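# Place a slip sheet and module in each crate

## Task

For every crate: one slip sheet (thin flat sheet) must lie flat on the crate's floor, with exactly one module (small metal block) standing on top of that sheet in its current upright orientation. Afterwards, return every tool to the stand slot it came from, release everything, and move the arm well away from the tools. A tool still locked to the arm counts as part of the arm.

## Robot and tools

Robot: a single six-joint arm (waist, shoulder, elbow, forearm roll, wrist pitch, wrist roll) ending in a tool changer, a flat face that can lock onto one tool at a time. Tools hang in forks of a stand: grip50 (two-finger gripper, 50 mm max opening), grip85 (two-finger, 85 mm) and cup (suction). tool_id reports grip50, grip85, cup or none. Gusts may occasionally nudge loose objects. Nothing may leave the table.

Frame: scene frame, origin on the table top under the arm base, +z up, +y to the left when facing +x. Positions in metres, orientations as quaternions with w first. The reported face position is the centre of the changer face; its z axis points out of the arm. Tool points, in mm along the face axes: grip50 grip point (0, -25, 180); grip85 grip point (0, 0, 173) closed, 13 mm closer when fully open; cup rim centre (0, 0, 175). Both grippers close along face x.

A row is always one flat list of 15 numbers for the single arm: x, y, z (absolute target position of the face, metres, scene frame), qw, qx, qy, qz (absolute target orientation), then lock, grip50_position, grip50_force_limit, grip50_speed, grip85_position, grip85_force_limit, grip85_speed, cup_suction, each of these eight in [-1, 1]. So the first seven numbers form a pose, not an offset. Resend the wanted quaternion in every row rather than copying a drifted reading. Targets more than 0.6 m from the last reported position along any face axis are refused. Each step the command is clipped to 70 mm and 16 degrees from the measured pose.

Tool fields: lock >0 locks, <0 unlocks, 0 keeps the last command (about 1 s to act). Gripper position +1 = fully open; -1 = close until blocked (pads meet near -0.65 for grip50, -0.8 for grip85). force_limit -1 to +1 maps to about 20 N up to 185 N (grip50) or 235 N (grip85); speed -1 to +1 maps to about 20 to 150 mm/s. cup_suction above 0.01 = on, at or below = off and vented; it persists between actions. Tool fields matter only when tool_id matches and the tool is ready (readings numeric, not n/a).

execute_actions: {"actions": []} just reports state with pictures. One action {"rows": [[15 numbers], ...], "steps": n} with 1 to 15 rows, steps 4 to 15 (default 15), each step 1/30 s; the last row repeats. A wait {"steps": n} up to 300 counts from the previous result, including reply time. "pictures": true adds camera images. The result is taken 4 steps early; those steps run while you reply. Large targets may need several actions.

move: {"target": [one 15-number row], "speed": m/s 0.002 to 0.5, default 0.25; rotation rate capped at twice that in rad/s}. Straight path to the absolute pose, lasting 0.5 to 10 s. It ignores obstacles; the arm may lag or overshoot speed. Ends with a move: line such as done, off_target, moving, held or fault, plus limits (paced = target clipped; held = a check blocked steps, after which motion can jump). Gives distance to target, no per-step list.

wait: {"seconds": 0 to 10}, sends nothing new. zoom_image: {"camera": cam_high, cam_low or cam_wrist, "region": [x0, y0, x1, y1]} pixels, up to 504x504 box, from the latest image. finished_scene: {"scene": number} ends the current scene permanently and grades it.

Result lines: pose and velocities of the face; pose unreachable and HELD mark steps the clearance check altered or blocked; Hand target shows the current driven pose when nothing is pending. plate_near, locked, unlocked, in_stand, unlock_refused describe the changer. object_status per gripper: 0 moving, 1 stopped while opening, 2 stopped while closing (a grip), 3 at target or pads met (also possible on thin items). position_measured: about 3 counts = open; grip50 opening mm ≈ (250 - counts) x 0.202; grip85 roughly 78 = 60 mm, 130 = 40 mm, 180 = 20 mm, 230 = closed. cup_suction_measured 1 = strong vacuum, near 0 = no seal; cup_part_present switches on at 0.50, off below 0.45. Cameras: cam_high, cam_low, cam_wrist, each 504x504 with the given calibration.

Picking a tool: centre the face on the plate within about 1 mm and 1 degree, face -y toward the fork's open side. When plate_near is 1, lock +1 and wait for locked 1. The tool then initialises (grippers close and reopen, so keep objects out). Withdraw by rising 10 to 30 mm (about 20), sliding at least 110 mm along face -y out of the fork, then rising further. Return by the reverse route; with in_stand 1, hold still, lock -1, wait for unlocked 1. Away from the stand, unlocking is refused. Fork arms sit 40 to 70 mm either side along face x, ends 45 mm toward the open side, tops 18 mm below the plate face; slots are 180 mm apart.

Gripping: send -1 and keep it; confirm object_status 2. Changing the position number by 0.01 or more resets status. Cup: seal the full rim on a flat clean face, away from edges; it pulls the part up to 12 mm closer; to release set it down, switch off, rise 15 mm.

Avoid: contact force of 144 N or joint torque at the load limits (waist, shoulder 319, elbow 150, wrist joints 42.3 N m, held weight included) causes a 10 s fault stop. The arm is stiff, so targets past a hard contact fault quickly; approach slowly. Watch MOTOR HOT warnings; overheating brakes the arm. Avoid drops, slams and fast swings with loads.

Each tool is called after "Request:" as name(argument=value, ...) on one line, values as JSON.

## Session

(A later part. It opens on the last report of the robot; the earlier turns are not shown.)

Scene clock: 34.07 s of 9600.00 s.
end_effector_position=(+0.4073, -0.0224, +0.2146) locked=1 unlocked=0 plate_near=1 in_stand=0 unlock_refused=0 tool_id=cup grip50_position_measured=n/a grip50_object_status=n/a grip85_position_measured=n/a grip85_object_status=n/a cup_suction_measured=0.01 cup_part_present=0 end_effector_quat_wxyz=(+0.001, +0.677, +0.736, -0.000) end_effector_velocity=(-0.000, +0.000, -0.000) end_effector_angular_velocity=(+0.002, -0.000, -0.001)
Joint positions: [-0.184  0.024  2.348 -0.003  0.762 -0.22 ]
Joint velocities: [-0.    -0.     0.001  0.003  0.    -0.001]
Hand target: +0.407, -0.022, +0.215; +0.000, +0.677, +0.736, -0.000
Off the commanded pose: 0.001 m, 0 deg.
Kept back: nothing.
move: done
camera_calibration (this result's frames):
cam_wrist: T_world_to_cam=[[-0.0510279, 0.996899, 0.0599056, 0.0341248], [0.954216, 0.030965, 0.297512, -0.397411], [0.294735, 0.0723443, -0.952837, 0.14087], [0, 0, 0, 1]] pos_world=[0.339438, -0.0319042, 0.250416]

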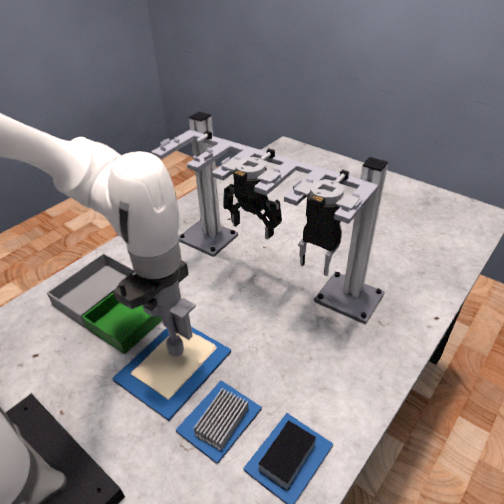

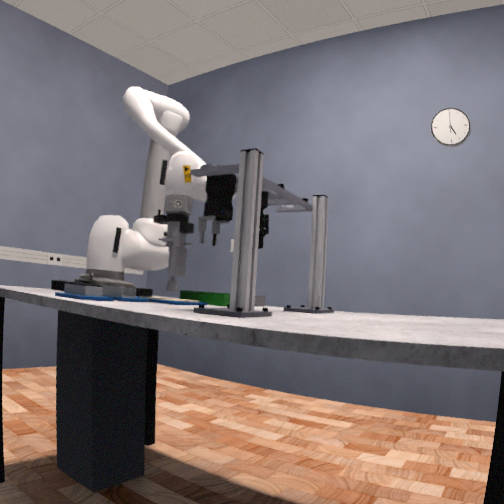

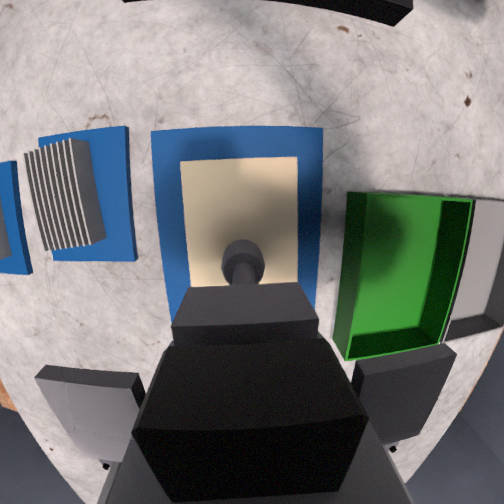

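Request:
move(target=[0.4033, -0.0227, 0.196, 0, 0.6765, 0.7364, 0, 0, 1, 0, 0, 1, 0, 0, 1], speed=0.03)

Request:
zoom_image(camera="cam_low", region=[120, 200, 240, 310])

Scene clock: 35.50 s of 9600.00 s.
end_effector_position=(+0.4034, -0.0227, +0.1960) locked=1 unlocked=0 plate_near=1 in_stand=0 unlock_refused=0 tool_id=cup grip50_position_measured=n/a grip50_object_status=n/a grip85_position_measured=n/a grip85_object_status=n/a cup_suction_measured=0.01 cup_part_present=0 end_effector_quat_wxyz=(+0.000, +0.677, +0.736, -0.000) end_effector_velocity=(-0.000, -0.000, +0.000) end_effector_angular_velocity=(-0.001, -0.001, +0.000)
Joint positions: [-0.187  0.05   2.37  -0.002  0.715 -0.224]
Joint velocities: [-0.    -0.001  0.    -0.002 -0.     0.001]
Hand target: +0.403, -0.023, +0.196; +0.000, +0.677, +0.736, -0.000
Off the commanded pose: 0.000 m, 0 deg.
Kept back: nothing.
move: done
camera_calibration (this result's frames):
cam_wrist: T_world_to_cam=[[-0.0513173, 0.996825, 0.0608847, 0.035275], [0.954355, 0.0309868, 0.297062, -0.38806], [0.294232, 0.07335, -0.952915, 0.124519], [0, 0, 0, 1]] pos_world=[0.335519, -0.0322718, 0.231786]

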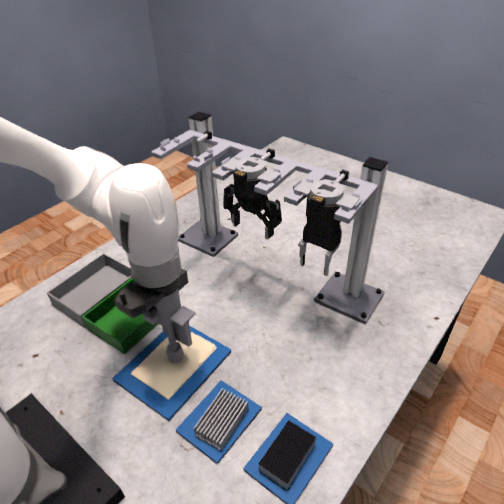

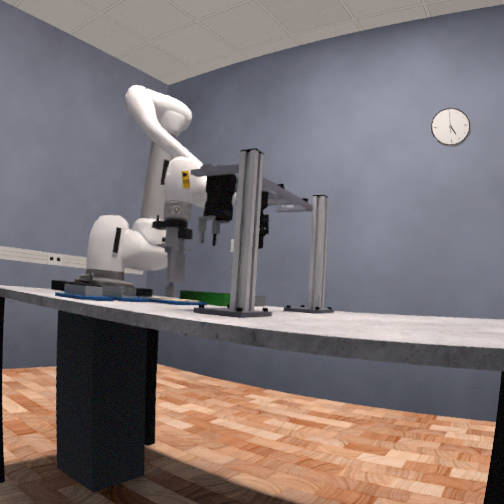

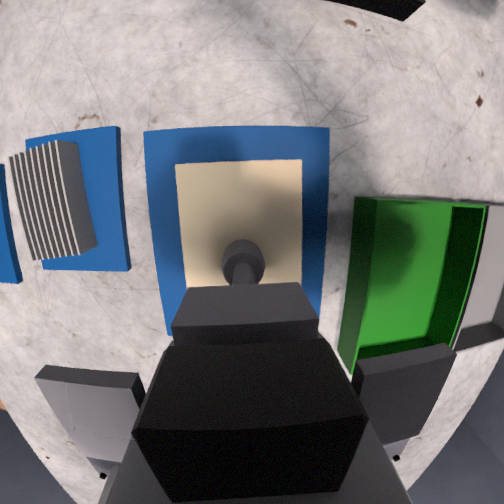

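Region (120, 200, 240, 310) of cam_low's 504x504 image, scaled by 4.200, with more detail than that image has; it fills the top 462 rows of this view, and the rest is white.

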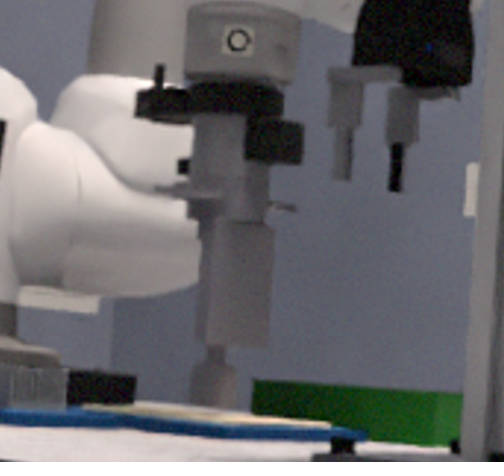

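Request:
execute_actions(actions=[{"rows": [[0.4033, -0.0227, 0.1957, 0, 0.6765, 0.7364, 0, 0, 1, 0, 0, 1, 0, 0, 1], [0.4033, -0.0227, 0.1954, 0, 0.6765, 0.7364, 0, 0, 1, 0, 0, 1, 0, 0, 1], [0.4033, -0.0227, 0.1951, 0, 0.6765, 0.7364, 0, 0, 1, 0, 0, 1, 0, 0, 1], [0.4033, -0.0227, 0.1948, 0, 0.6765, 0.7364, 0, 0, 1, 0, 0, 1, 0, 0, 1], [0.4033, -0.0227, 0.1945, 0, 0.6765, 0.7364, 0, 0, 1, 0, 0, 1, 0, 0, 1], [0.4033, -0.0227, 0.1942, 0, 0.6765, 0.7364, 0, 0, 1, 0, 0, 1, 0, 0, 1], [0.4033, -0.0227, 0.1939, 0, 0.6765, 0.7364, 0, 0, 1, 0, 0, 1, 0, 0, 1], [0.4033, -0.0227, 0.1936, 0, 0.6765, 0.7364, 0, 0, 1, 0, 0, 1, 0, 0, 1], [0.4033, -0.0227, 0.1933, 0, 0.6765, 0.7364, 0, 0, 1, 0, 0, 1, 0, 0, 1], [0.4033, -0.0227, 0.1930, 0, 0.6765, 0.7364, 0, 0, 1, 0, 0, 1, 0, 0, 1]], "steps": 15}])

Scene clock: 36.20 s of 9600.00 s.
end_effector_position=(+0.4033, -0.0227, +0.1931) locked=1 unlocked=0 plate_near=1 in_stand=0 unlock_refused=0 tool_id=cup grip50_position_measured=n/a grip50_object_status=n/a grip85_position_measured=n/a grip85_object_status=n/a cup_suction_measured=0.01 cup_part_present=0 end_effector_quat_wxyz=(-0.000, +0.677, +0.736, -0.000) end_effector_velocity=(-0.001, +0.000, -0.005) end_effector_angular_velocity=(+0.001, +0.001, -0.000)
Joint positions: [-0.187  0.055  2.372 -0.002  0.708 -0.224]
Joint velocities: [-0.     0.009  0.005  0.001 -0.012 -0.001]
Steps of this call (steps 1 to 10: nothing new was sent; steps 11 to 21: the first 11 steps of this action). Readings (end_effector_position | what the end effector reports):
11: (+0.4033, -0.0227, +0.1959) | locked=1 unlocked=0 plate_near=1 in_stand=0 unlock_refused=0 tool_id=cup grip50_position_measured=n/a grip50_object_status=n/a grip85_position_measured=n/a grip85_object_status=n/a cup_suction_measured=0.01 cup_part_present=0
12: (+0.4033, -0.0227, +0.1958) | locked=1 unlocked=0 plate_near=1 in_stand=0 unlock_refused=0 tool_id=cup grip50_position_measured=n/a grip50_object_status=n/a grip85_position_measured=n/a grip85_object_status=n/a cup_suction_measured=0.01 cup_part_present=0
14: (+0.4033, -0.0227, +0.1952) | locked=1 unlocked=0 plate_near=1 in_stand=0 unlock_refused=0 tool_id=cup grip50_position_measured=n/a grip50_object_status=n/a grip85_position_measured=n/a grip85_object_status=n/a cup_suction_measured=0.01 cup_part_present=0
18: (+0.4033, -0.0227, +0.1940) | locked=1 unlocked=0 plate_near=1 in_stand=0 unlock_refused=0 tool_id=cup grip50_position_measured=n/a grip50_object_status=n/a grip85_position_measured=n/a grip85_object_status=n/a cup_suction_measured=0.01 cup_part_present=0
21: the state above

Request:
execute_actions(actions=[{"rows": [[0.4033, -0.0227, 0.1927, 0, 0.6765, 0.7364, 0, 0, 1, 0, 0, 1, 0, 0, 1], [0.4033, -0.0227, 0.1924, 0, 0.6765, 0.7364, 0, 0, 1, 0, 0, 1, 0, 0, 1], [0.4033, -0.0227, 0.1921, 0, 0.6765, 0.7364, 0, 0, 1, 0, 0, 1, 0, 0, 1], [0.4033, -0.0227, 0.1918, 0, 0.6765, 0.7364, 0, 0, 1, 0, 0, 1, 0, 0, 1], [0.4033, -0.0227, 0.1915, 0, 0.6765, 0.7364, 0, 0, 1, 0, 0, 1, 0, 0, 1], [0.4033, -0.0227, 0.1912, 0, 0.6765, 0.7364, 0, 0, 1, 0, 0, 1, 0, 0, 1], [0.4033, -0.0227, 0.1909, 0, 0.6765, 0.7364, 0, 0, 1, 0, 0, 1, 0, 0, 1], [0.4033, -0.0227, 0.1906, 0, 0.6765, 0.7364, 0, 0, 1, 0, 0, 1, 0, 0, 1], [0.4033, -0.0227, 0.1903, 0, 0.6765, 0.7364, 0, 0, 1, 0, 0, 1, 0, 0, 1], [0.4033, -0.0227, 0.1900, 0, 0.6765, 0.7364, 0, 0, 1, 0, 0, 1, 0, 0, 1]], "steps": 15}])

Scene clock: 36.77 s of 9600.00 s.
end_effector_position=(+0.4033, -0.0227, +0.1901) locked=1 unlocked=0 plate_near=1 in_stand=0 unlock_refused=0 tool_id=cup grip50_position_measured=n/a grip50_object_status=n/a grip85_position_measured=n/a grip85_object_status=n/a cup_suction_measured=0.75 cup_part_present=1 end_effector_quat_wxyz=(-0.000, +0.677, +0.736, -0.000) end_effector_velocity=(-0.000, -0.000, -0.005) end_effector_angular_velocity=(-0.000, +0.000, -0.000)
Joint positions: [-0.187  0.06   2.375 -0.002  0.7   -0.224]
Joint velocities: [-0.     0.008  0.005 -0.    -0.012  0.001]
Off your previous action's commanded pose: 0.000 m, 0 deg at its last step (step 4 of this call).
Steps of this call (steps 1 to 4: the last 4 steps of your previous action; steps 5 to 6: nothing new was sent; steps 7 to 17: the first 11 steps of this action). Readings (end_effector_position | what the end effector reports):
7: (+0.4033, -0.0227, +0.1930) | locked=1 unlocked=0 plate_near=1 in_stand=0 unlock_refused=0 tool_id=cup grip50_position_measured=n/a grip50_object_status=n/a grip85_position_measured=n/a grip85_object_status=n/a cup_suction_measured=0.01 cup_part_present=0
8: (+0.4033, -0.0227, +0.1928) | locked=1 unlocked=0 plate_near=1 in_stand=0 unlock_refused=0 tool_id=cup grip50_position_measured=n/a grip50_object_status=n/a grip85_position_measured=n/a grip85_object_status=n/a cup_suction_measured=0.01 cup_part_present=0
10: (+0.4033, -0.0227, +0.1922) | locked=1 unlocked=0 plate_near=1 in_stand=0 unlock_refused=0 tool_id=cup grip50_position_measured=n/a grip50_object_status=n/a grip85_position_measured=n/a grip85_object_status=n/a cup_suction_measured=0.01 cup_part_present=0
14: (+0.4033, -0.0227, +0.1910) | locked=1 unlocked=0 plate_near=1 in_stand=0 unlock_refused=0 tool_id=cup grip50_position_measured=n/a grip50_object_status=n/a grip85_position_measured=n/a grip85_object_status=n/a cup_suction_measured=0.29 cup_part_present=0
17: the state above

Request:
move(target=[0.4033, -0.0227, 0.26, 0, 0.6765, 0.7364, 0, 0, 1, 0, 0, 1, 0, 0, 1], speed=0.08)

Scene clock: 38.17 s of 9600.00 s.
end_effector_position=(+0.4031, -0.0226, +0.2601) locked=1 unlocked=0 plate_near=1 in_stand=0 unlock_refused=0 tool_id=cup grip50_position_measured=n/a grip50_object_status=n/a grip85_position_measured=n/a grip85_object_status=n/a cup_suction_measured=1.00 cup_part_present=1 end_effector_quat_wxyz=(-0.000, +0.676, +0.736, +0.000) end_effector_velocity=(-0.000, +0.000, +0.001) end_effector_angular_velocity=(+0.001, -0.002, +0.000)
Joint positions: [-0.187 -0.051  2.311 -0.001  0.875 -0.225]
Joint velocities: [ 0.    -0.002 -0.     0.001  0.    -0.001]
Hand target: +0.403, -0.023, +0.260; -0.000, +0.676, +0.736, +0.000
Off your previous action's commanded pose: 0.000 m, 0 deg at its last step (step 4 of this call).
Off the commanded pose: 0.000 m, 0 deg.
Kept back: nothing.
move: done
camera_calibration (this result's frames):
cam_wrist: T_world_to_cam=[[-0.0515058, 0.9968, 0.061129, 0.031287], [0.954369, 0.0310994, 0.297006, -0.406839], [0.294154, 0.0736371, -0.952917, 0.185699], [0, 0, 0, 1]] pos_world=[0.335262, -0.0322087, 0.295876]

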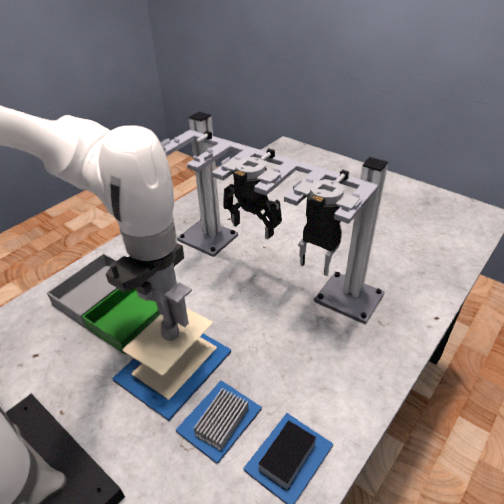

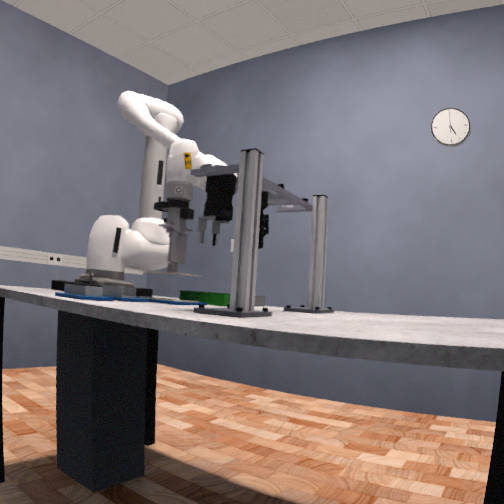

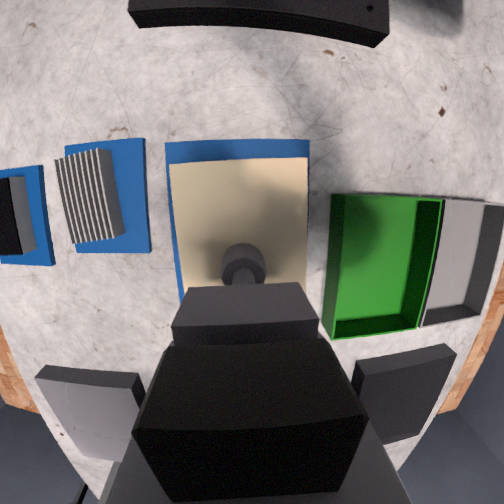

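Request:
move(target=[0.4353, 0.1623, 0.235, 0, 0.6765, 0.7364, 0, 0, 1, 0, 0, 1, 0, 0, 1], speed=0.12)

Request:
zoom_image(camera="cam_wrist", region=[120, 110, 370, 330])

Scene clock: 40.57 s of 9600.00 s.
end_effector_position=(+0.4354, +0.1625, +0.2351) locked=1 unlocked=0 plate_near=1 in_stand=0 unlock_refused=0 tool_id=cup grip50_position_measured=n/a grip50_object_status=n/a grip85_position_measured=n/a grip85_object_status=n/a cup_suction_measured=1.00 cup_part_present=1 end_effector_quat_wxyz=(-0.000, +0.677, +0.736, +0.000) end_effector_velocity=(+0.000, -0.000, -0.000) end_effector_angular_velocity=(-0.001, -0.001, +0.004)
Joint positions: [ 0.24   0.082  2.235 -0.004  0.82   0.204]
Joint velocities: [ 0.     0.    -0.    -0.002 -0.001 -0.002]
Hand target: +0.435, +0.163, +0.235; -0.000, +0.677, +0.736, +0.000
Off the commanded pose: 0.000 m, 0 deg.
Kept back: nothing.
move: done
camera_calibration (this result's frames):
cam_wrist: T_world_to_cam=[[-0.0512586, 0.996776, 0.0617239, -0.150312], [0.954499, 0.0307161, 0.296629, -0.435862], [0.293777, 0.0741202, -0.952996, 0.138848], [0, 0, 0, 1]] pos_world=[0.367535, 0.152924, 0.270889]

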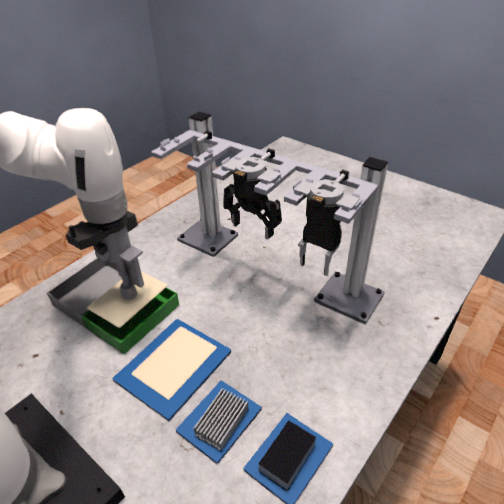

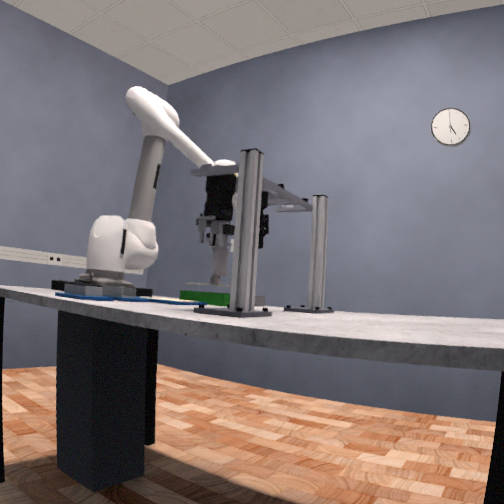

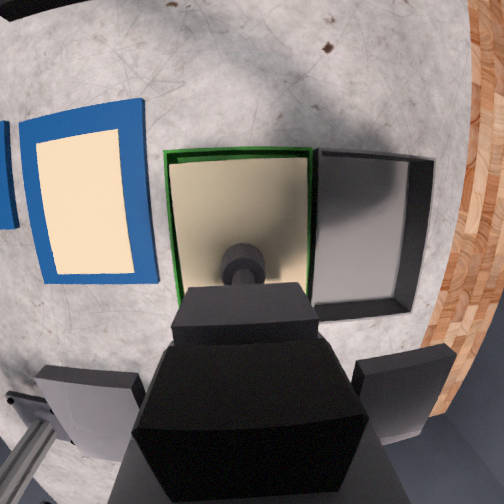

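Region (120, 110, 370, 330) of cam_wrist's 504x504 image, scaled by 2.016, with more detail than that image has; it fills the top 444 rows of this view, and the rest is white.

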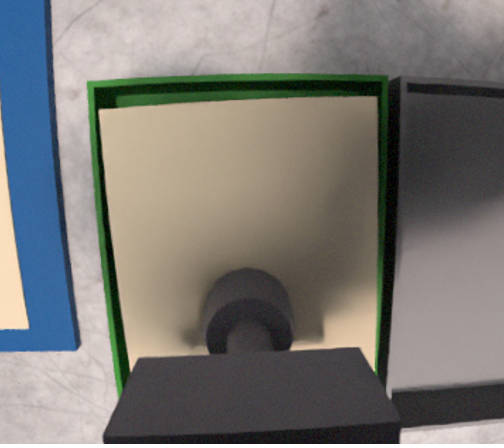

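Request:
move(target=[0.4353, 0.1623, 0.205, 0, 0.6842, 0.7293, 0, 0, 1, 0, 0, 1, 0, 0, 1], speed=0.04)

Request:
zoom_image(camera="cam_wrist", region=[120, 110, 370, 330])

Request:
zoom_image(camera="cam_high", region=[40, 230, 200, 360])

Scene clock: 42.03 s of 9600.00 s.
end_effector_position=(+0.4354, +0.1623, +0.2050) locked=1 unlocked=0 plate_near=1 in_stand=0 unlock_refused=0 tool_id=cup grip50_position_measured=n/a grip50_object_status=n/a grip85_position_measured=n/a grip85_object_status=n/a cup_suction_measured=1.00 cup_part_present=1 end_effector_quat_wxyz=(+0.000, +0.684, +0.729, -0.000) end_effector_velocity=(-0.000, +0.000, +0.001) end_effector_angular_velocity=(+0.000, -0.001, -0.001)
Joint positions: [ 0.239  0.126  2.259 -0.005  0.751  0.226]
Joint velocities: [ 0.    -0.001  0.     0.    -0.     0.001]
Hand target: +0.435, +0.162, +0.205; +0.000, +0.684, +0.729, -0.000
Off the commanded pose: 0.000 m, 0 deg.
Kept back: nothing.
move: done
camera_calibration (this result's frames):
cam_wrist: T_world_to_cam=[[-0.0304026, 0.997682, 0.0608843, -0.157313], [0.954788, 0.0109657, 0.297085, -0.423975], [0.295728, 0.0671638, -0.952908, 0.110447], [0, 0, 0, 1]] pos_world=[0.367361, 0.15418, 0.24078]

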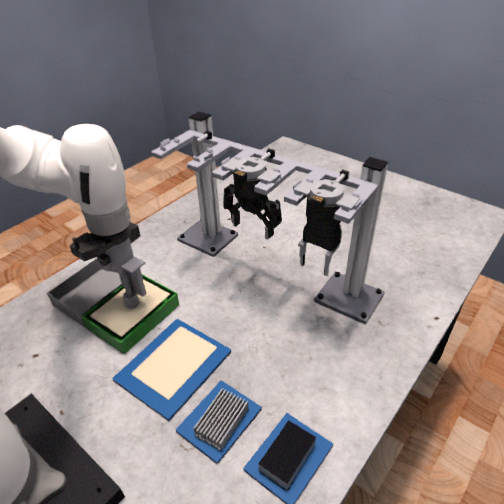

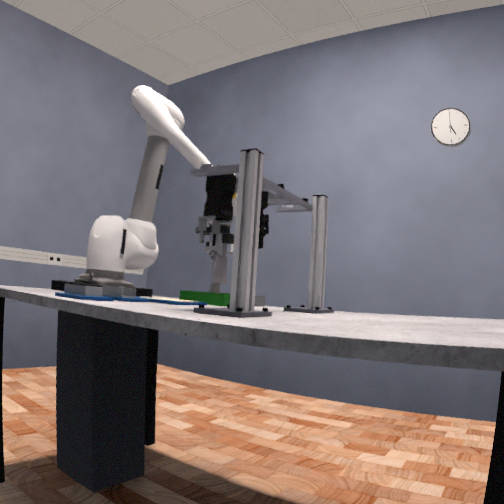

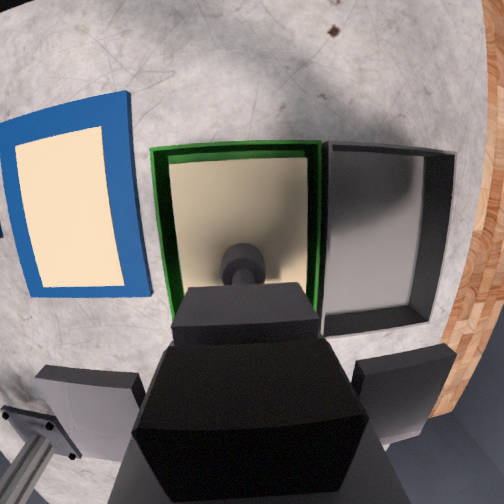

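Region (120, 110, 370, 330) of cam_wrist's 504x504 image, scaled by 2.016, with more detail than that image has; it fills the top 444 rows of this view, and the rest is white.

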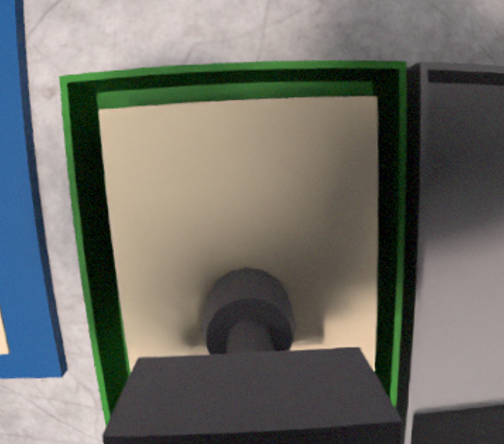

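Region (40, 230, 200, 360) of cam_high's 504x504 image, scaled by 3.150, with more detail than that image has; it fills the top 410 rows of this view, and the rest is white.

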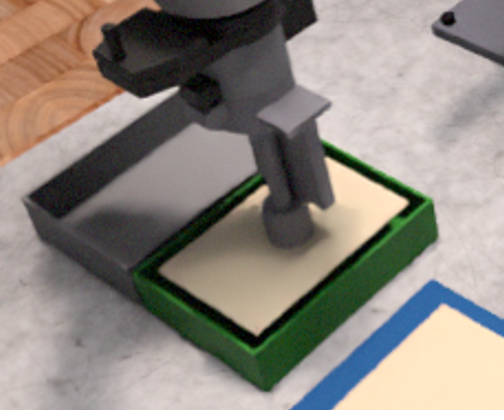

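Request:
move(target=[0.4354, 0.1608, 0.184, 0, 0.6842, 0.7293, 0, 0, 1, 0, 0, 1, 0, 0, 1], speed=0.025)

Request:
zoom_image(camera="cam_wrist", region=[120, 110, 370, 330])

Scene clock: 43.40 s of 9600.00 s.
end_effector_position=(+0.4355, +0.1608, +0.1840) locked=1 unlocked=0 plate_near=1 in_stand=0 unlock_refused=0 tool_id=cup grip50_position_measured=n/a grip50_object_status=n/a grip85_position_measured=n/a grip85_object_status=n/a cup_suction_measured=1.00 cup_part_present=1 end_effector_quat_wxyz=(+0.000, +0.684, +0.729, -0.000) end_effector_velocity=(+0.000, +0.000, -0.000) end_effector_angular_velocity=(+0.000, -0.000, +0.000)
Joint positions: [ 0.236  0.158  2.276 -0.006  0.702  0.223]
Joint velocities: [-0.     0.    -0.     0.001 -0.    -0.001]
Hand target: +0.435, +0.161, +0.184; +0.000, +0.684, +0.729, -0.000
Off the commanded pose: 0.000 m, 0 deg.
Kept back: nothing.
move: done
camera_calibration (this result's frames):
cam_wrist: T_world_to_cam=[[-0.0304394, 0.997681, 0.0608832, -0.154515], [0.954789, 0.0110016, 0.29708, -0.417797], [0.295721, 0.0671736, -0.95291, 0.0905238], [0, 0, 0, 1]] pos_world=[0.367435, 0.152672, 0.219787]

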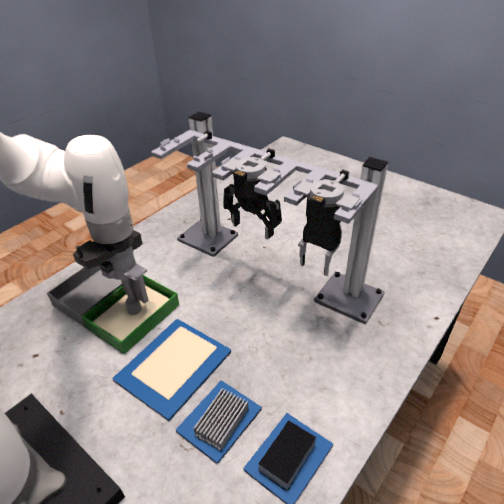

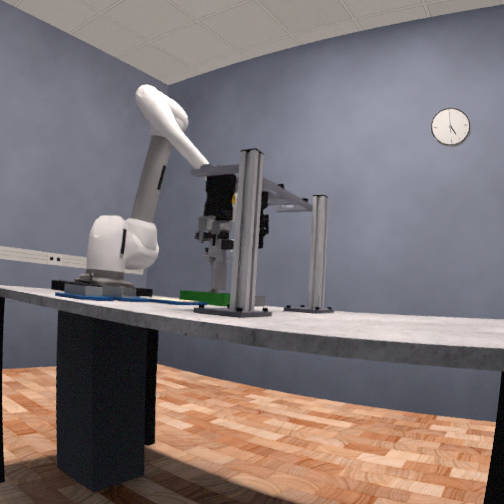

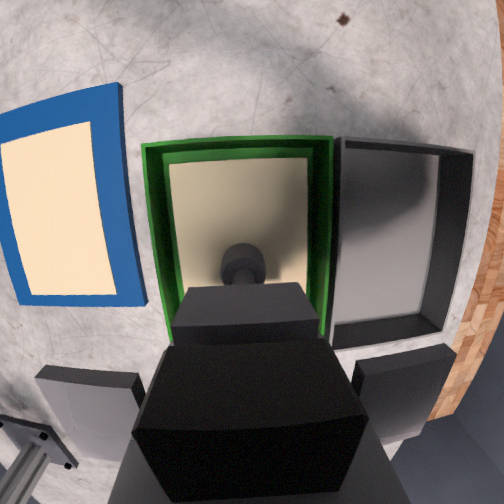

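Region (120, 110, 370, 330) of cam_wrist's 504x504 image, scaled by 2.016, with more detail than that image has; it fills the top 444 rows of this view, and the rest is white.

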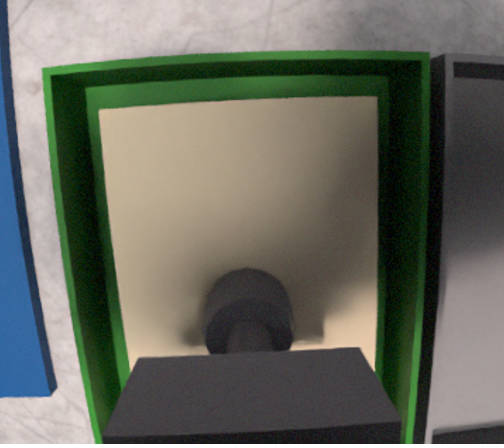

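Request:
execute_actions(actions=[{"rows": [[0.4354, 0.1608, 0.18375, 0, 0.6842, 0.7293, 0, 0, 1, 0, 0, 1, 0, 0, 1], [0.4354, 0.1608, 0.1835, 0, 0.6842, 0.7293, 0, 0, 1, 0, 0, 1, 0, 0, 1], [0.4354, 0.1608, 0.18325, 0, 0.6842, 0.7293, 0, 0, 1, 0, 0, 1, 0, 0, 1], [0.4354, 0.1608, 0.183, 0, 0.6842, 0.7293, 0, 0, 1, 0, 0, 1, 0, 0, 1], [0.4354, 0.1608, 0.18275, 0, 0.6842, 0.7293, 0, 0, 1, 0, 0, 1, 0, 0, 1], [0.4354, 0.1608, 0.1825, 0, 0.6842, 0.7293, 0, 0, 1, 0, 0, 1, 0, 0, 1], [0.4354, 0.1608, 0.18225, 0, 0.6842, 0.7293, 0, 0, 1, 0, 0, 1, 0, 0, 1], [0.4354, 0.1608, 0.182, 0, 0.6842, 0.7293, 0, 0, 1, 0, 0, 1, 0, 0, 1]], "steps": 15}])

Request:
execute_actions(actions=[{"rows": [[0.4354, 0.1608, 0.18175, 0, 0.6842, 0.7293, 0, 0, 1, 0, 0, 1, 0, 0, 1], [0.4354, 0.1608, 0.1815, 0, 0.6842, 0.7293, 0, 0, 1, 0, 0, 1, 0, 0, 1], [0.4354, 0.1608, 0.18125, 0, 0.6842, 0.7293, 0, 0, 1, 0, 0, 1, 0, 0, 1], [0.4354, 0.1608, 0.181, 0, 0.6842, 0.7293, 0, 0, 1, 0, 0, 1, 0, 0, 1], [0.4354, 0.1608, 0.18075, 0, 0.6842, 0.7293, 0, 0, 1, 0, 0, 1, 0, 0, 1], [0.4354, 0.1608, 0.1805, 0, 0.6842, 0.7293, 0, 0, 1, 0, 0, 1, 0, 0, 1]], "steps": 13}])

Scene clock: 44.20 s of 9600.00 s.
end_effector_position=(+0.4354, +0.1608, +0.1820) locked=1 unlocked=0 plate_near=1 in_stand=0 unlock_refused=0 tool_id=cup grip50_position_measured=n/a grip50_object_status=n/a grip85_position_measured=n/a grip85_object_status=n/a cup_suction_measured=1.00 cup_part_present=1 end_effector_quat_wxyz=(+0.000, +0.684, +0.729, -0.000) end_effector_velocity=(+0.000, +0.000, -0.000) end_effector_angular_velocity=(+0.001, -0.000, +0.001)
Joint positions: [ 0.236  0.161  2.277 -0.006  0.698  0.223]
Joint velocities: [ 0.     0.001  0.     0.001 -0.001 -0.001]
Steps of this call (steps 1 to 13: nothing new was sent; steps 14 to 24: the first 11 steps of this action). Readings (end_effector_position | what the end effector reports):
14: (+0.4355, +0.1608, +0.1839) | locked=1 unlocked=0 plate_near=1 in_stand=0 unlock_refused=0 tool_id=cup grip50_position_measured=n/a grip50_object_status=n/a grip85_position_measured=n/a grip85_object_status=n/a cup_suction_measured=1.00 cup_part_present=1
15: (+0.4354, +0.1608, +0.1838) | locked=1 unlocked=0 plate_near=1 in_stand=0 unlock_refused=0 tool_id=cup grip50_position_measured=n/a grip50_object_status=n/a grip85_position_measured=n/a grip85_object_status=n/a cup_suction_measured=1.00 cup_part_present=1
17: (+0.4354, +0.1608, +0.1833) | locked=1 unlocked=0 plate_near=1 in_stand=0 unlock_refused=0 tool_id=cup grip50_position_measured=n/a grip50_object_status=n/a grip85_position_measured=n/a grip85_object_status=n/a cup_suction_measured=1.00 cup_part_present=1
21: (+0.4354, +0.1608, +0.1823) | locked=1 unlocked=0 plate_near=1 in_stand=0 unlock_refused=0 tool_id=cup grip50_position_measured=n/a grip50_object_status=n/a grip85_position_measured=n/a grip85_object_status=n/a cup_suction_measured=1.00 cup_part_present=1
24: the state above

Scene clock: 44.63 s of 9600.00 s.
end_effector_position=(+0.4354, +0.1608, +0.1805) locked=1 unlocked=0 plate_near=1 in_stand=0 unlock_refused=0 tool_id=cup grip50_position_measured=n/a grip50_object_status=n/a grip85_position_measured=n/a grip85_object_status=n/a cup_suction_measured=1.00 cup_part_present=1 end_effector_quat_wxyz=(-0.000, +0.684, +0.729, -0.000) end_effector_velocity=(+0.000, +0.000, +0.000) end_effector_angular_velocity=(+0.001, -0.001, -0.002)
Joint positions: [ 0.236  0.164  2.278 -0.006  0.694  0.223]
Joint velocities: [-0.    -0.     0.     0.001 -0.001  0.002]
Off your previous action's commanded pose: 0.000 m, 0 deg at its last step (step 4 of this call).
Steps of this call (steps 1 to 4: the last 4 steps of your previous action; steps 5 to 13: the first 9 steps of this action). Readings (end_effector_position | what the end effector reports):
5: (+0.4354, +0.1608, +0.1820) | locked=1 unlocked=0 plate_near=1 in_stand=0 unlock_refused=0 tool_id=cup grip50_position_measured=n/a grip50_object_status=n/a grip85_position_measured=n/a grip85_object_status=n/a cup_suction_measured=1.00 cup_part_present=1
6: (+0.4354, +0.1608, +0.1818) | locked=1 unlocked=0 plate_near=1 in_stand=0 unlock_refused=0 tool_id=cup grip50_position_measured=n/a grip50_object_status=n/a grip85_position_measured=n/a grip85_object_status=n/a cup_suction_measured=1.00 cup_part_present=1
8: (+0.4354, +0.1608, +0.1813) | locked=1 unlocked=0 plate_near=1 in_stand=0 unlock_refused=0 tool_id=cup grip50_position_measured=n/a grip50_object_status=n/a grip85_position_measured=n/a grip85_object_status=n/a cup_suction_measured=1.00 cup_part_present=1
12: (+0.4354, +0.1608, +0.1805) | locked=1 unlocked=0 plate_near=1 in_stand=0 unlock_refused=0 tool_id=cup grip50_position_measured=n/a grip50_object_status=n/a grip85_position_measured=n/a grip85_object_status=n/a cup_suction_measured=1.00 cup_part_present=1
13: the state above

Request:
execute_actions(actions=[{"rows": [[0.4354, 0.1608, 0.1803, 0, 0.6842, 0.7293, 0, 0, 1, 0, 0, 1, 0, 0, 1], [0.4354, 0.1608, 0.1801, 0, 0.6842, 0.7293, 0, 0, 1, 0, 0, 1, 0, 0, 1], [0.4354, 0.1608, 0.1799, 0, 0.6842, 0.7293, 0, 0, 1, 0, 0, 1, 0, 0, 1], [0.4354, 0.1608, 0.1797, 0, 0.6842, 0.7293, 0, 0, 1, 0, 0, 1, 0, 0, 1], [0.4354, 0.1608, 0.1795, 0, 0.6842, 0.7293, 0, 0, 1, 0, 0, 1, 0, 0, 1]], "steps": 12}])

Request:
execute_actions(actions=[{"rows": [[0.4354, 0.1608, 0.1793, 0, 0.6842, 0.7293, 0, 0, 1, 0, 0, 1, 0, 0, 1], [0.4354, 0.1608, 0.1791, 0, 0.6842, 0.7293, 0, 0, 1, 0, 0, 1, 0, 0, 1], [0.4354, 0.1608, 0.1789, 0, 0.6842, 0.7293, 0, 0, 1, 0, 0, 1, 0, 0, 1], [0.4354, 0.1608, 0.1787, 0, 0.6842, 0.7293, 0, 0, 1, 0, 0, 1, 0, 0, 1], [0.4354, 0.1608, 0.1785, 0, 0.6842, 0.7293, 0, 0, 1, 0, 0, 1, 0, 0, 1]], "steps": 12}], pictures=true)

Request:
zoom_image(camera="cam_wrist", region=[120, 110, 370, 330])

Scene clock: 49.63 s of 9600.00 s.
end_effector_position=(+0.4354, +0.1608, +0.1795) locked=1 unlocked=0 plate_near=1 in_stand=0 unlock_refused=0 tool_id=cup grip50_position_measured=n/a grip50_object_status=n/a grip85_position_measured=n/a grip85_object_status=n/a cup_suction_measured=1.00 cup_part_present=1 end_effector_quat_wxyz=(-0.000, +0.684, +0.729, -0.000) end_effector_velocity=(+0.000, +0.000, -0.001) end_effector_angular_velocity=(+0.000, +0.001, -0.001)
Joint positions: [ 0.236  0.166  2.279 -0.006  0.692  0.223]
Joint velocities: [-0.     0.002 -0.     0.001 -0.001  0.   ]
Off your previous action's commanded pose: 0.000 m, 0 deg at its last step (step 4 of this call).
Steps of this call (steps 1 to 4: the last 4 steps of your previous action; steps 5 to 142: nothing new was sent; steps 143 to 150: the first 8 steps of this action). Readings (end_effector_position | what the end effector reports):
143: (+0.4354, +0.1608, +0.1805) | locked=1 unlocked=0 plate_near=1 in_stand=0 unlock_refused=0 tool_id=cup grip50_position_measured=n/a grip50_object_status=n/a grip85_position_measured=n/a grip85_object_status=n/a cup_suction_measured=1.00 cup_part_present=1
144: (+0.4354, +0.1608, +0.1803) | locked=1 unlocked=0 plate_near=1 in_stand=0 unlock_refused=0 tool_id=cup grip50_position_measured=n/a grip50_object_status=n/a grip85_position_measured=n/a grip85_object_status=n/a cup_suction_measured=1.00 cup_part_present=1
146: (+0.4354, +0.1608, +0.1800) | locked=1 unlocked=0 plate_near=1 in_stand=0 unlock_refused=0 tool_id=cup grip50_position_measured=n/a grip50_object_status=n/a grip85_position_measured=n/a grip85_object_status=n/a cup_suction_measured=1.00 cup_part_present=1
150: the state above

Scene clock: 50.03 s of 9600.00 s.
end_effector_position=(+0.4354, +0.1608, +0.1785) locked=1 unlocked=0 plate_near=1 in_stand=0 unlock_refused=0 tool_id=cup grip50_position_measured=n/a grip50_object_status=n/a grip85_position_measured=n/a grip85_object_status=n/a cup_suction_measured=1.00 cup_part_present=1 end_effector_quat_wxyz=(-0.000, +0.684, +0.729, -0.000) end_effector_velocity=(-0.000, -0.000, -0.001) end_effector_angular_velocity=(-0.001, +0.003, -0.001)
Joint positions: [ 0.236  0.167  2.279 -0.006  0.69   0.223]
Joint velocities: [-0.     0.002  0.    -0.     0.     0.   ]
Off your previous action's commanded pose: 0.000 m, 0 deg at its last step (step 4 of this call).
Steps of this call (steps 1 to 4: the last 4 steps of your previous action; steps 5 to 12: the first 8 steps of this action). Readings (end_effector_position | what the end effector reports):
5: (+0.4354, +0.1608, +0.1795) | locked=1 unlocked=0 plate_near=1 in_stand=0 unlock_refused=0 tool_id=cup grip50_position_measured=n/a grip50_object_status=n/a grip85_position_measured=n/a grip85_object_status=n/a cup_suction_measured=1.00 cup_part_present=1
6: (+0.4354, +0.1608, +0.1793) | locked=1 unlocked=0 plate_near=1 in_stand=0 unlock_refused=0 tool_id=cup grip50_position_measured=n/a grip50_object_status=n/a grip85_position_measured=n/a grip85_object_status=n/a cup_suction_measured=1.00 cup_part_present=1
8: (+0.4354, +0.1608, +0.1790) | locked=1 unlocked=0 plate_near=1 in_stand=0 unlock_refused=0 tool_id=cup grip50_position_measured=n/a grip50_object_status=n/a grip85_position_measured=n/a grip85_object_status=n/a cup_suction_measured=1.00 cup_part_present=1
12: the state above
camera_calibration (this result's frames):
cam_wrist: T_world_to_cam=[[-0.0304641, 0.997677, 0.0609309, -0.154174], [0.954805, 0.0110147, 0.297027, -0.416112], [0.295666, 0.0672258, -0.952923, 0.0853399], [0, 0, 0, 1]] pos_world=[0.367377, 0.152662, 0.214313]

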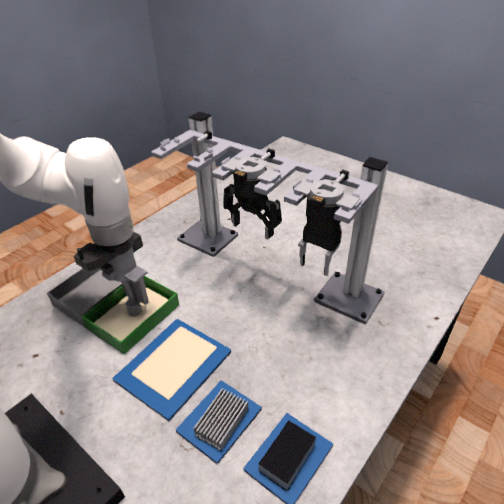

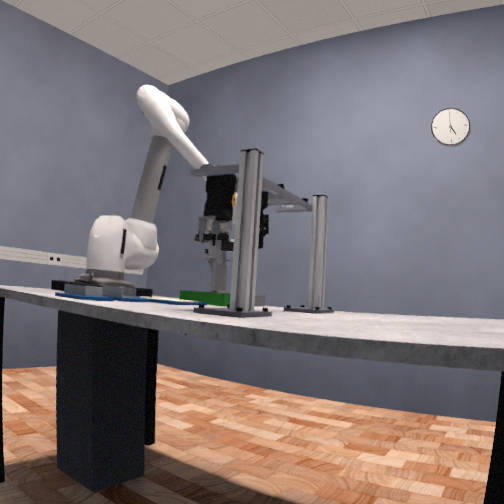

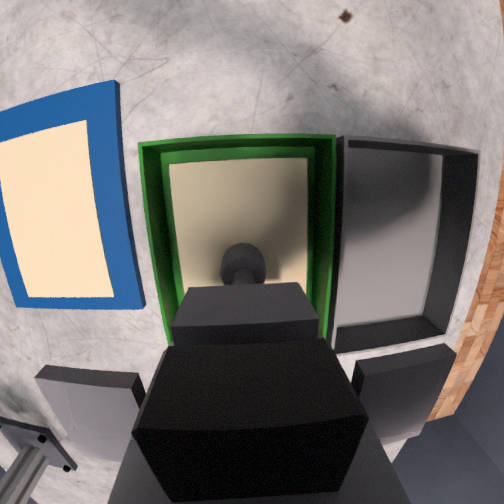

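Region (120, 110, 370, 330) of cam_wrist's 504x504 image, scaled by 2.016, with more detail than that image has; it fills the top 444 rows of this view, and the rest is white.

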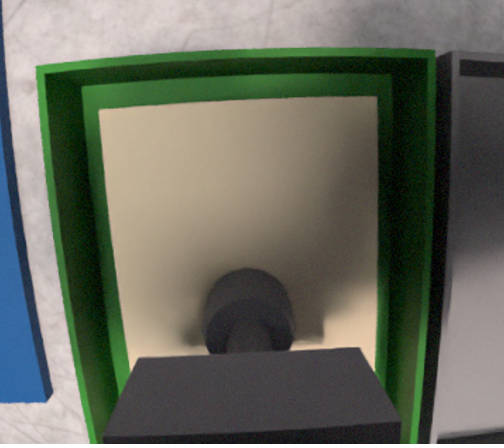

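Request:
execute_actions(actions=[{"rows": [[0.4354, 0.1608, 0.1783, 0, 0.6842, 0.7293, 0, 0, 1, 0, 0, 1, 0, 0, 1], [0.4354, 0.1608, 0.1781, 0, 0.6842, 0.7293, 0, 0, 1, 0, 0, 1, 0, 0, 1], [0.4354, 0.1608, 0.1779, 0, 0.6842, 0.7293, 0, 0, 1, 0, 0, 1, 0, 0, 1], [0.4354, 0.1608, 0.1777, 0, 0.6842, 0.7293, 0, 0, 1, 0, 0, 1, 0, 0, 1], [0.4354, 0.1608, 0.1775, 0, 0.6842, 0.7293, 0, 0, 1, 0, 0, 1, 0, 0, 1]], "steps": 12}])

Scene clock: 51.20 s of 9600.00 s.
end_effector_position=(+0.4354, +0.1608, +0.1775) locked=1 unlocked=0 plate_near=1 in_stand=0 unlock_refused=0 tool_id=cup grip50_position_measured=n/a grip50_object_status=n/a grip85_position_measured=n/a grip85_object_status=n/a cup_suction_measured=1.00 cup_part_present=1 end_effector_quat_wxyz=(-0.000, +0.684, +0.729, -0.000) end_effector_velocity=(+0.000, -0.000, +0.000) end_effector_angular_velocity=(-0.000, -0.002, +0.001)
Joint positions: [ 0.236  0.169  2.28  -0.006  0.687  0.223]
Joint velocities: [-0.    -0.001  0.    -0.001 -0.001 -0.   ]
Off your previous action's commanded pose: 0.000 m, 0 deg at its last step (step 4 of this call).
Steps of this call (steps 1 to 4: the last 4 steps of your previous action; steps 5 to 27: nothing new was sent; steps 28 to 35: the first 8 steps of this action). Readings (end_effector_position | what the end effector reports):
28: (+0.4354, +0.1608, +0.1785) | locked=1 unlocked=0 plate_near=1 in_stand=0 unlock_refused=0 tool_id=cup grip50_position_measured=n/a grip50_object_status=n/a grip85_position_measured=n/a grip85_object_status=n/a cup_suction_measured=1.00 cup_part_present=1
29: (+0.4354, +0.1608, +0.1783) | locked=1 unlocked=0 plate_near=1 in_stand=0 unlock_refused=0 tool_id=cup grip50_position_measured=n/a grip50_object_status=n/a grip85_position_measured=n/a grip85_object_status=n/a cup_suction_measured=1.00 cup_part_present=1
31: (+0.4354, +0.1608, +0.1780) | locked=1 unlocked=0 plate_near=1 in_stand=0 unlock_refused=0 tool_id=cup grip50_position_measured=n/a grip50_object_status=n/a grip85_position_measured=n/a grip85_object_status=n/a cup_suction_measured=1.00 cup_part_present=1
35: the state above

Request:
execute_actions(actions=[{"rows": [[0.4354, 0.1608, 0.1773, 0, 0.6842, 0.7293, 0, 0, 1, 0, 0, 1, 0, 0, 1], [0.4354, 0.1608, 0.1771, 0, 0.6842, 0.7293, 0, 0, 1, 0, 0, 1, 0, 0, 1], [0.4354, 0.1608, 0.1769, 0, 0.6842, 0.7293, 0, 0, 1, 0, 0, 1, 0, 0, 1], [0.4354, 0.1608, 0.1767, 0, 0.6842, 0.7293, 0, 0, 1, 0, 0, 1, 0, 0, 1], [0.4354, 0.1608, 0.1765, 0, 0.6842, 0.7293, 0, 0, 1, 0, 0, 1, 0, 0, 1]], "steps": 12}])

Scene clock: 51.60 s of 9600.00 s.
end_effector_position=(+0.4354, +0.1608, +0.1765) locked=1 unlocked=0 plate_near=1 in_stand=0 unlock_refused=0 tool_id=cup grip50_position_measured=n/a grip50_object_status=n/a grip85_position_measured=n/a grip85_object_status=n/a cup_suction_measured=1.00 cup_part_present=1 end_effector_quat_wxyz=(-0.000, +0.684, +0.729, -0.000) end_effector_velocity=(-0.000, -0.000, -0.001) end_effector_angular_velocity=(-0.001, +0.002, +0.001)
Joint positions: [ 0.236  0.17   2.281 -0.006  0.685  0.223]
Joint velocities: [-0.     0.002  0.    -0.001 -0.    -0.001]
Off your previous action's commanded pose: 0.000 m, 0 deg at its last step (step 4 of this call).
Steps of this call (steps 1 to 4: the last 4 steps of your previous action; steps 5 to 12: the first 8 steps of this action). Readings (end_effector_position | what the end effector reports):
5: (+0.4354, +0.1608, +0.1775) | locked=1 unlocked=0 plate_near=1 in_stand=0 unlock_refused=0 tool_id=cup grip50_position_measured=n/a grip50_object_status=n/a grip85_position_measured=n/a grip85_object_status=n/a cup_suction_measured=1.00 cup_part_present=1
6: (+0.4354, +0.1608, +0.1773) | locked=1 unlocked=0 plate_near=1 in_stand=0 unlock_refused=0 tool_id=cup grip50_position_measured=n/a grip50_object_status=n/a grip85_position_measured=n/a grip85_object_status=n/a cup_suction_measured=1.00 cup_part_present=1
8: (+0.4354, +0.1608, +0.1770) | locked=1 unlocked=0 plate_near=1 in_stand=0 unlock_refused=0 tool_id=cup grip50_position_measured=n/a grip50_object_status=n/a grip85_position_measured=n/a grip85_object_status=n/a cup_suction_measured=1.00 cup_part_present=1
12: the state above

Request:
execute_actions(actions=[{"rows": [[0.4354, 0.1608, 0.1763, 0, 0.6842, 0.7293, 0, 0, 1, 0, 0, 1, 0, 0, 1], [0.4354, 0.1608, 0.1761, 0, 0.6842, 0.7293, 0, 0, 1, 0, 0, 1, 0, 0, 1], [0.4354, 0.1608, 0.1759, 0, 0.6842, 0.7293, 0, 0, 1, 0, 0, 1, 0, 0, 1], [0.4354, 0.1608, 0.1757, 0, 0.6842, 0.7293, 0, 0, 1, 0, 0, 1, 0, 0, 1], [0.4354, 0.1608, 0.1755, 0, 0.6842, 0.7293, 0, 0, 1, 0, 0, 1, 0, 0, 1]], "steps": 12}])

Scene clock: 52.00 s of 9600.00 s.
end_effector_position=(+0.4354, +0.1608, +0.1755) locked=1 unlocked=0 plate_near=1 in_stand=0 unlock_refused=0 tool_id=cup grip50_position_measured=n/a grip50_object_status=n/a grip85_position_measured=n/a grip85_object_status=n/a cup_suction_measured=1.00 cup_part_present=1 end_effector_quat_wxyz=(-0.000, +0.684, +0.729, -0.000) end_effector_velocity=(+0.000, -0.000, -0.001) end_effector_angular_velocity=(-0.000, +0.001, +0.001)
Joint positions: [ 0.236  0.172  2.281 -0.006  0.683  0.223]
Joint velocities: [-0.     0.002  0.     0.    -0.001 -0.001]
Off your previous action's commanded pose: 0.000 m, 0 deg at its last step (step 4 of this call).
Steps of this call (steps 1 to 4: the last 4 steps of your previous action; steps 5 to 12: the first 8 steps of this action). Readings (end_effector_position | what the end effector reports):
5: (+0.4354, +0.1608, +0.1765) | locked=1 unlocked=0 plate_near=1 in_stand=0 unlock_refused=0 tool_id=cup grip50_position_measured=n/a grip50_object_status=n/a grip85_position_measured=n/a grip85_object_status=n/a cup_suction_measured=1.00 cup_part_present=1
6: (+0.4354, +0.1608, +0.1763) | locked=1 unlocked=0 plate_near=1 in_stand=0 unlock_refused=0 tool_id=cup grip50_position_measured=n/a grip50_object_status=n/a grip85_position_measured=n/a grip85_object_status=n/a cup_suction_measured=1.00 cup_part_present=1
8: (+0.4354, +0.1608, +0.1760) | locked=1 unlocked=0 plate_near=1 in_stand=0 unlock_refused=0 tool_id=cup grip50_position_measured=n/a grip50_object_status=n/a grip85_position_measured=n/a grip85_object_status=n/a cup_suction_measured=1.00 cup_part_present=1
12: the state above

Request:
execute_actions(actions=[{"rows": [[0.4354, 0.1608, 0.1753, 0, 0.6842, 0.7293, 0, 0, 1, 0, 0, 1, 0, 0, 1], [0.4354, 0.1608, 0.1751, 0, 0.6842, 0.7293, 0, 0, 1, 0, 0, 1, 0, 0, 1], [0.4354, 0.1608, 0.1749, 0, 0.6842, 0.7293, 0, 0, 1, 0, 0, 1, 0, 0, 1], [0.4354, 0.1608, 0.1747, 0, 0.6842, 0.7293, 0, 0, 1, 0, 0, 1, 0, 0, 1], [0.4354, 0.1608, 0.1745, 0, 0.6842, 0.7293, 0, 0, 1, 0, 0, 1, 0, 0, 1]], "steps": 12}], pictures=true)

Request:
zoom_image(camera="cam_wrist", region=[120, 110, 370, 330])

Scene clock: 52.43 s of 9600.00 s.
end_effector_position=(+0.4354, +0.1608, +0.1745) locked=1 unlocked=0 plate_near=1 in_stand=0 unlock_refused=0 tool_id=cup grip50_position_measured=n/a grip50_object_status=n/a grip85_position_measured=n/a grip85_object_status=n/a cup_suction_measured=1.00 cup_part_present=1 end_effector_quat_wxyz=(-0.000, +0.684, +0.729, -0.000) end_effector_velocity=(+0.000, -0.000, +0.000) end_effector_angular_velocity=(-0.000, -0.001, -0.000)
Joint positions: [ 0.236  0.174  2.282 -0.006  0.68   0.223]
Joint velocities: [-0.001 -0.     0.    -0.001 -0.001  0.   ]
Off your previous action's commanded pose: 0.000 m, 0 deg at its last step (step 4 of this call).
Steps of this call (steps 1 to 4: the last 4 steps of your previous action; step 5: nothing new was sent; steps 6 to 13: the first 8 steps of this action). Readings (end_effector_position | what the end effector reports):
6: (+0.4354, +0.1608, +0.1755) | locked=1 unlocked=0 plate_near=1 in_stand=0 unlock_refused=0 tool_id=cup grip50_position_measured=n/a grip50_object_status=n/a grip85_position_measured=n/a grip85_object_status=n/a cup_suction_measured=1.00 cup_part_present=1
7: (+0.4354, +0.1608, +0.1753) | locked=1 unlocked=0 plate_near=1 in_stand=0 unlock_refused=0 tool_id=cup grip50_position_measured=n/a grip50_object_status=n/a grip85_position_measured=n/a grip85_object_status=n/a cup_suction_measured=1.00 cup_part_present=1
9: (+0.4354, +0.1608, +0.1750) | locked=1 unlocked=0 plate_near=1 in_stand=0 unlock_refused=0 tool_id=cup grip50_position_measured=n/a grip50_object_status=n/a grip85_position_measured=n/a grip85_object_status=n/a cup_suction_measured=1.00 cup_part_present=1
13: the state above
camera_calibration (this result's frames):
cam_wrist: T_world_to_cam=[[-0.0304636, 0.997677, 0.060931, -0.15393], [0.954805, 0.0110143, 0.297027, -0.414924], [0.295666, 0.0672258, -0.952923, 0.0815281], [0, 0, 0, 1]] pos_world=[0.367377, 0.152662, 0.210313]

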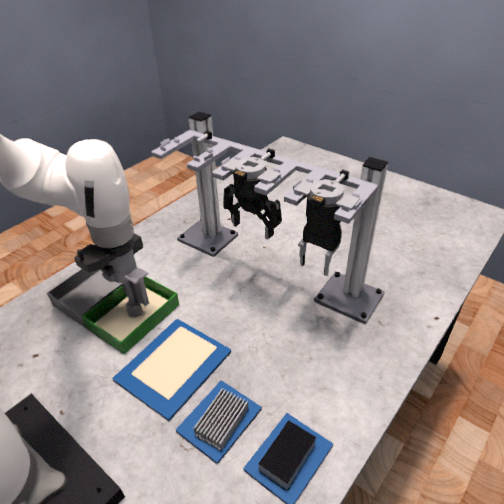

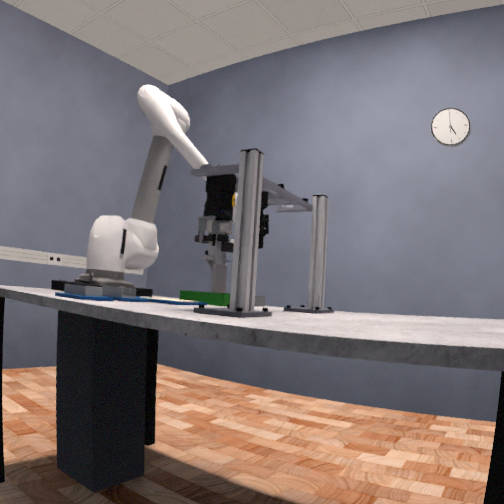

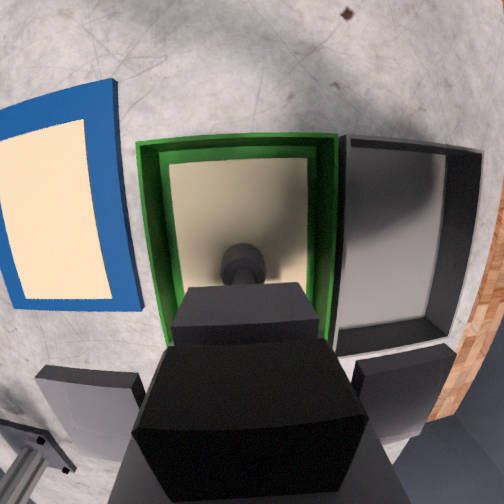

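Region (120, 110, 370, 330) of cam_wrist's 504x504 image, scaled by 2.016, with more detail than that image has; it fills the top 444 rows of this view, and the rest is white.

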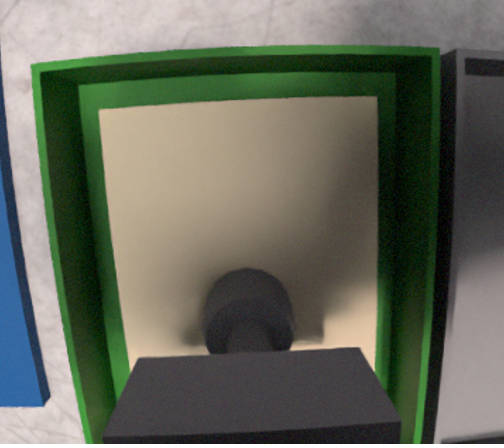

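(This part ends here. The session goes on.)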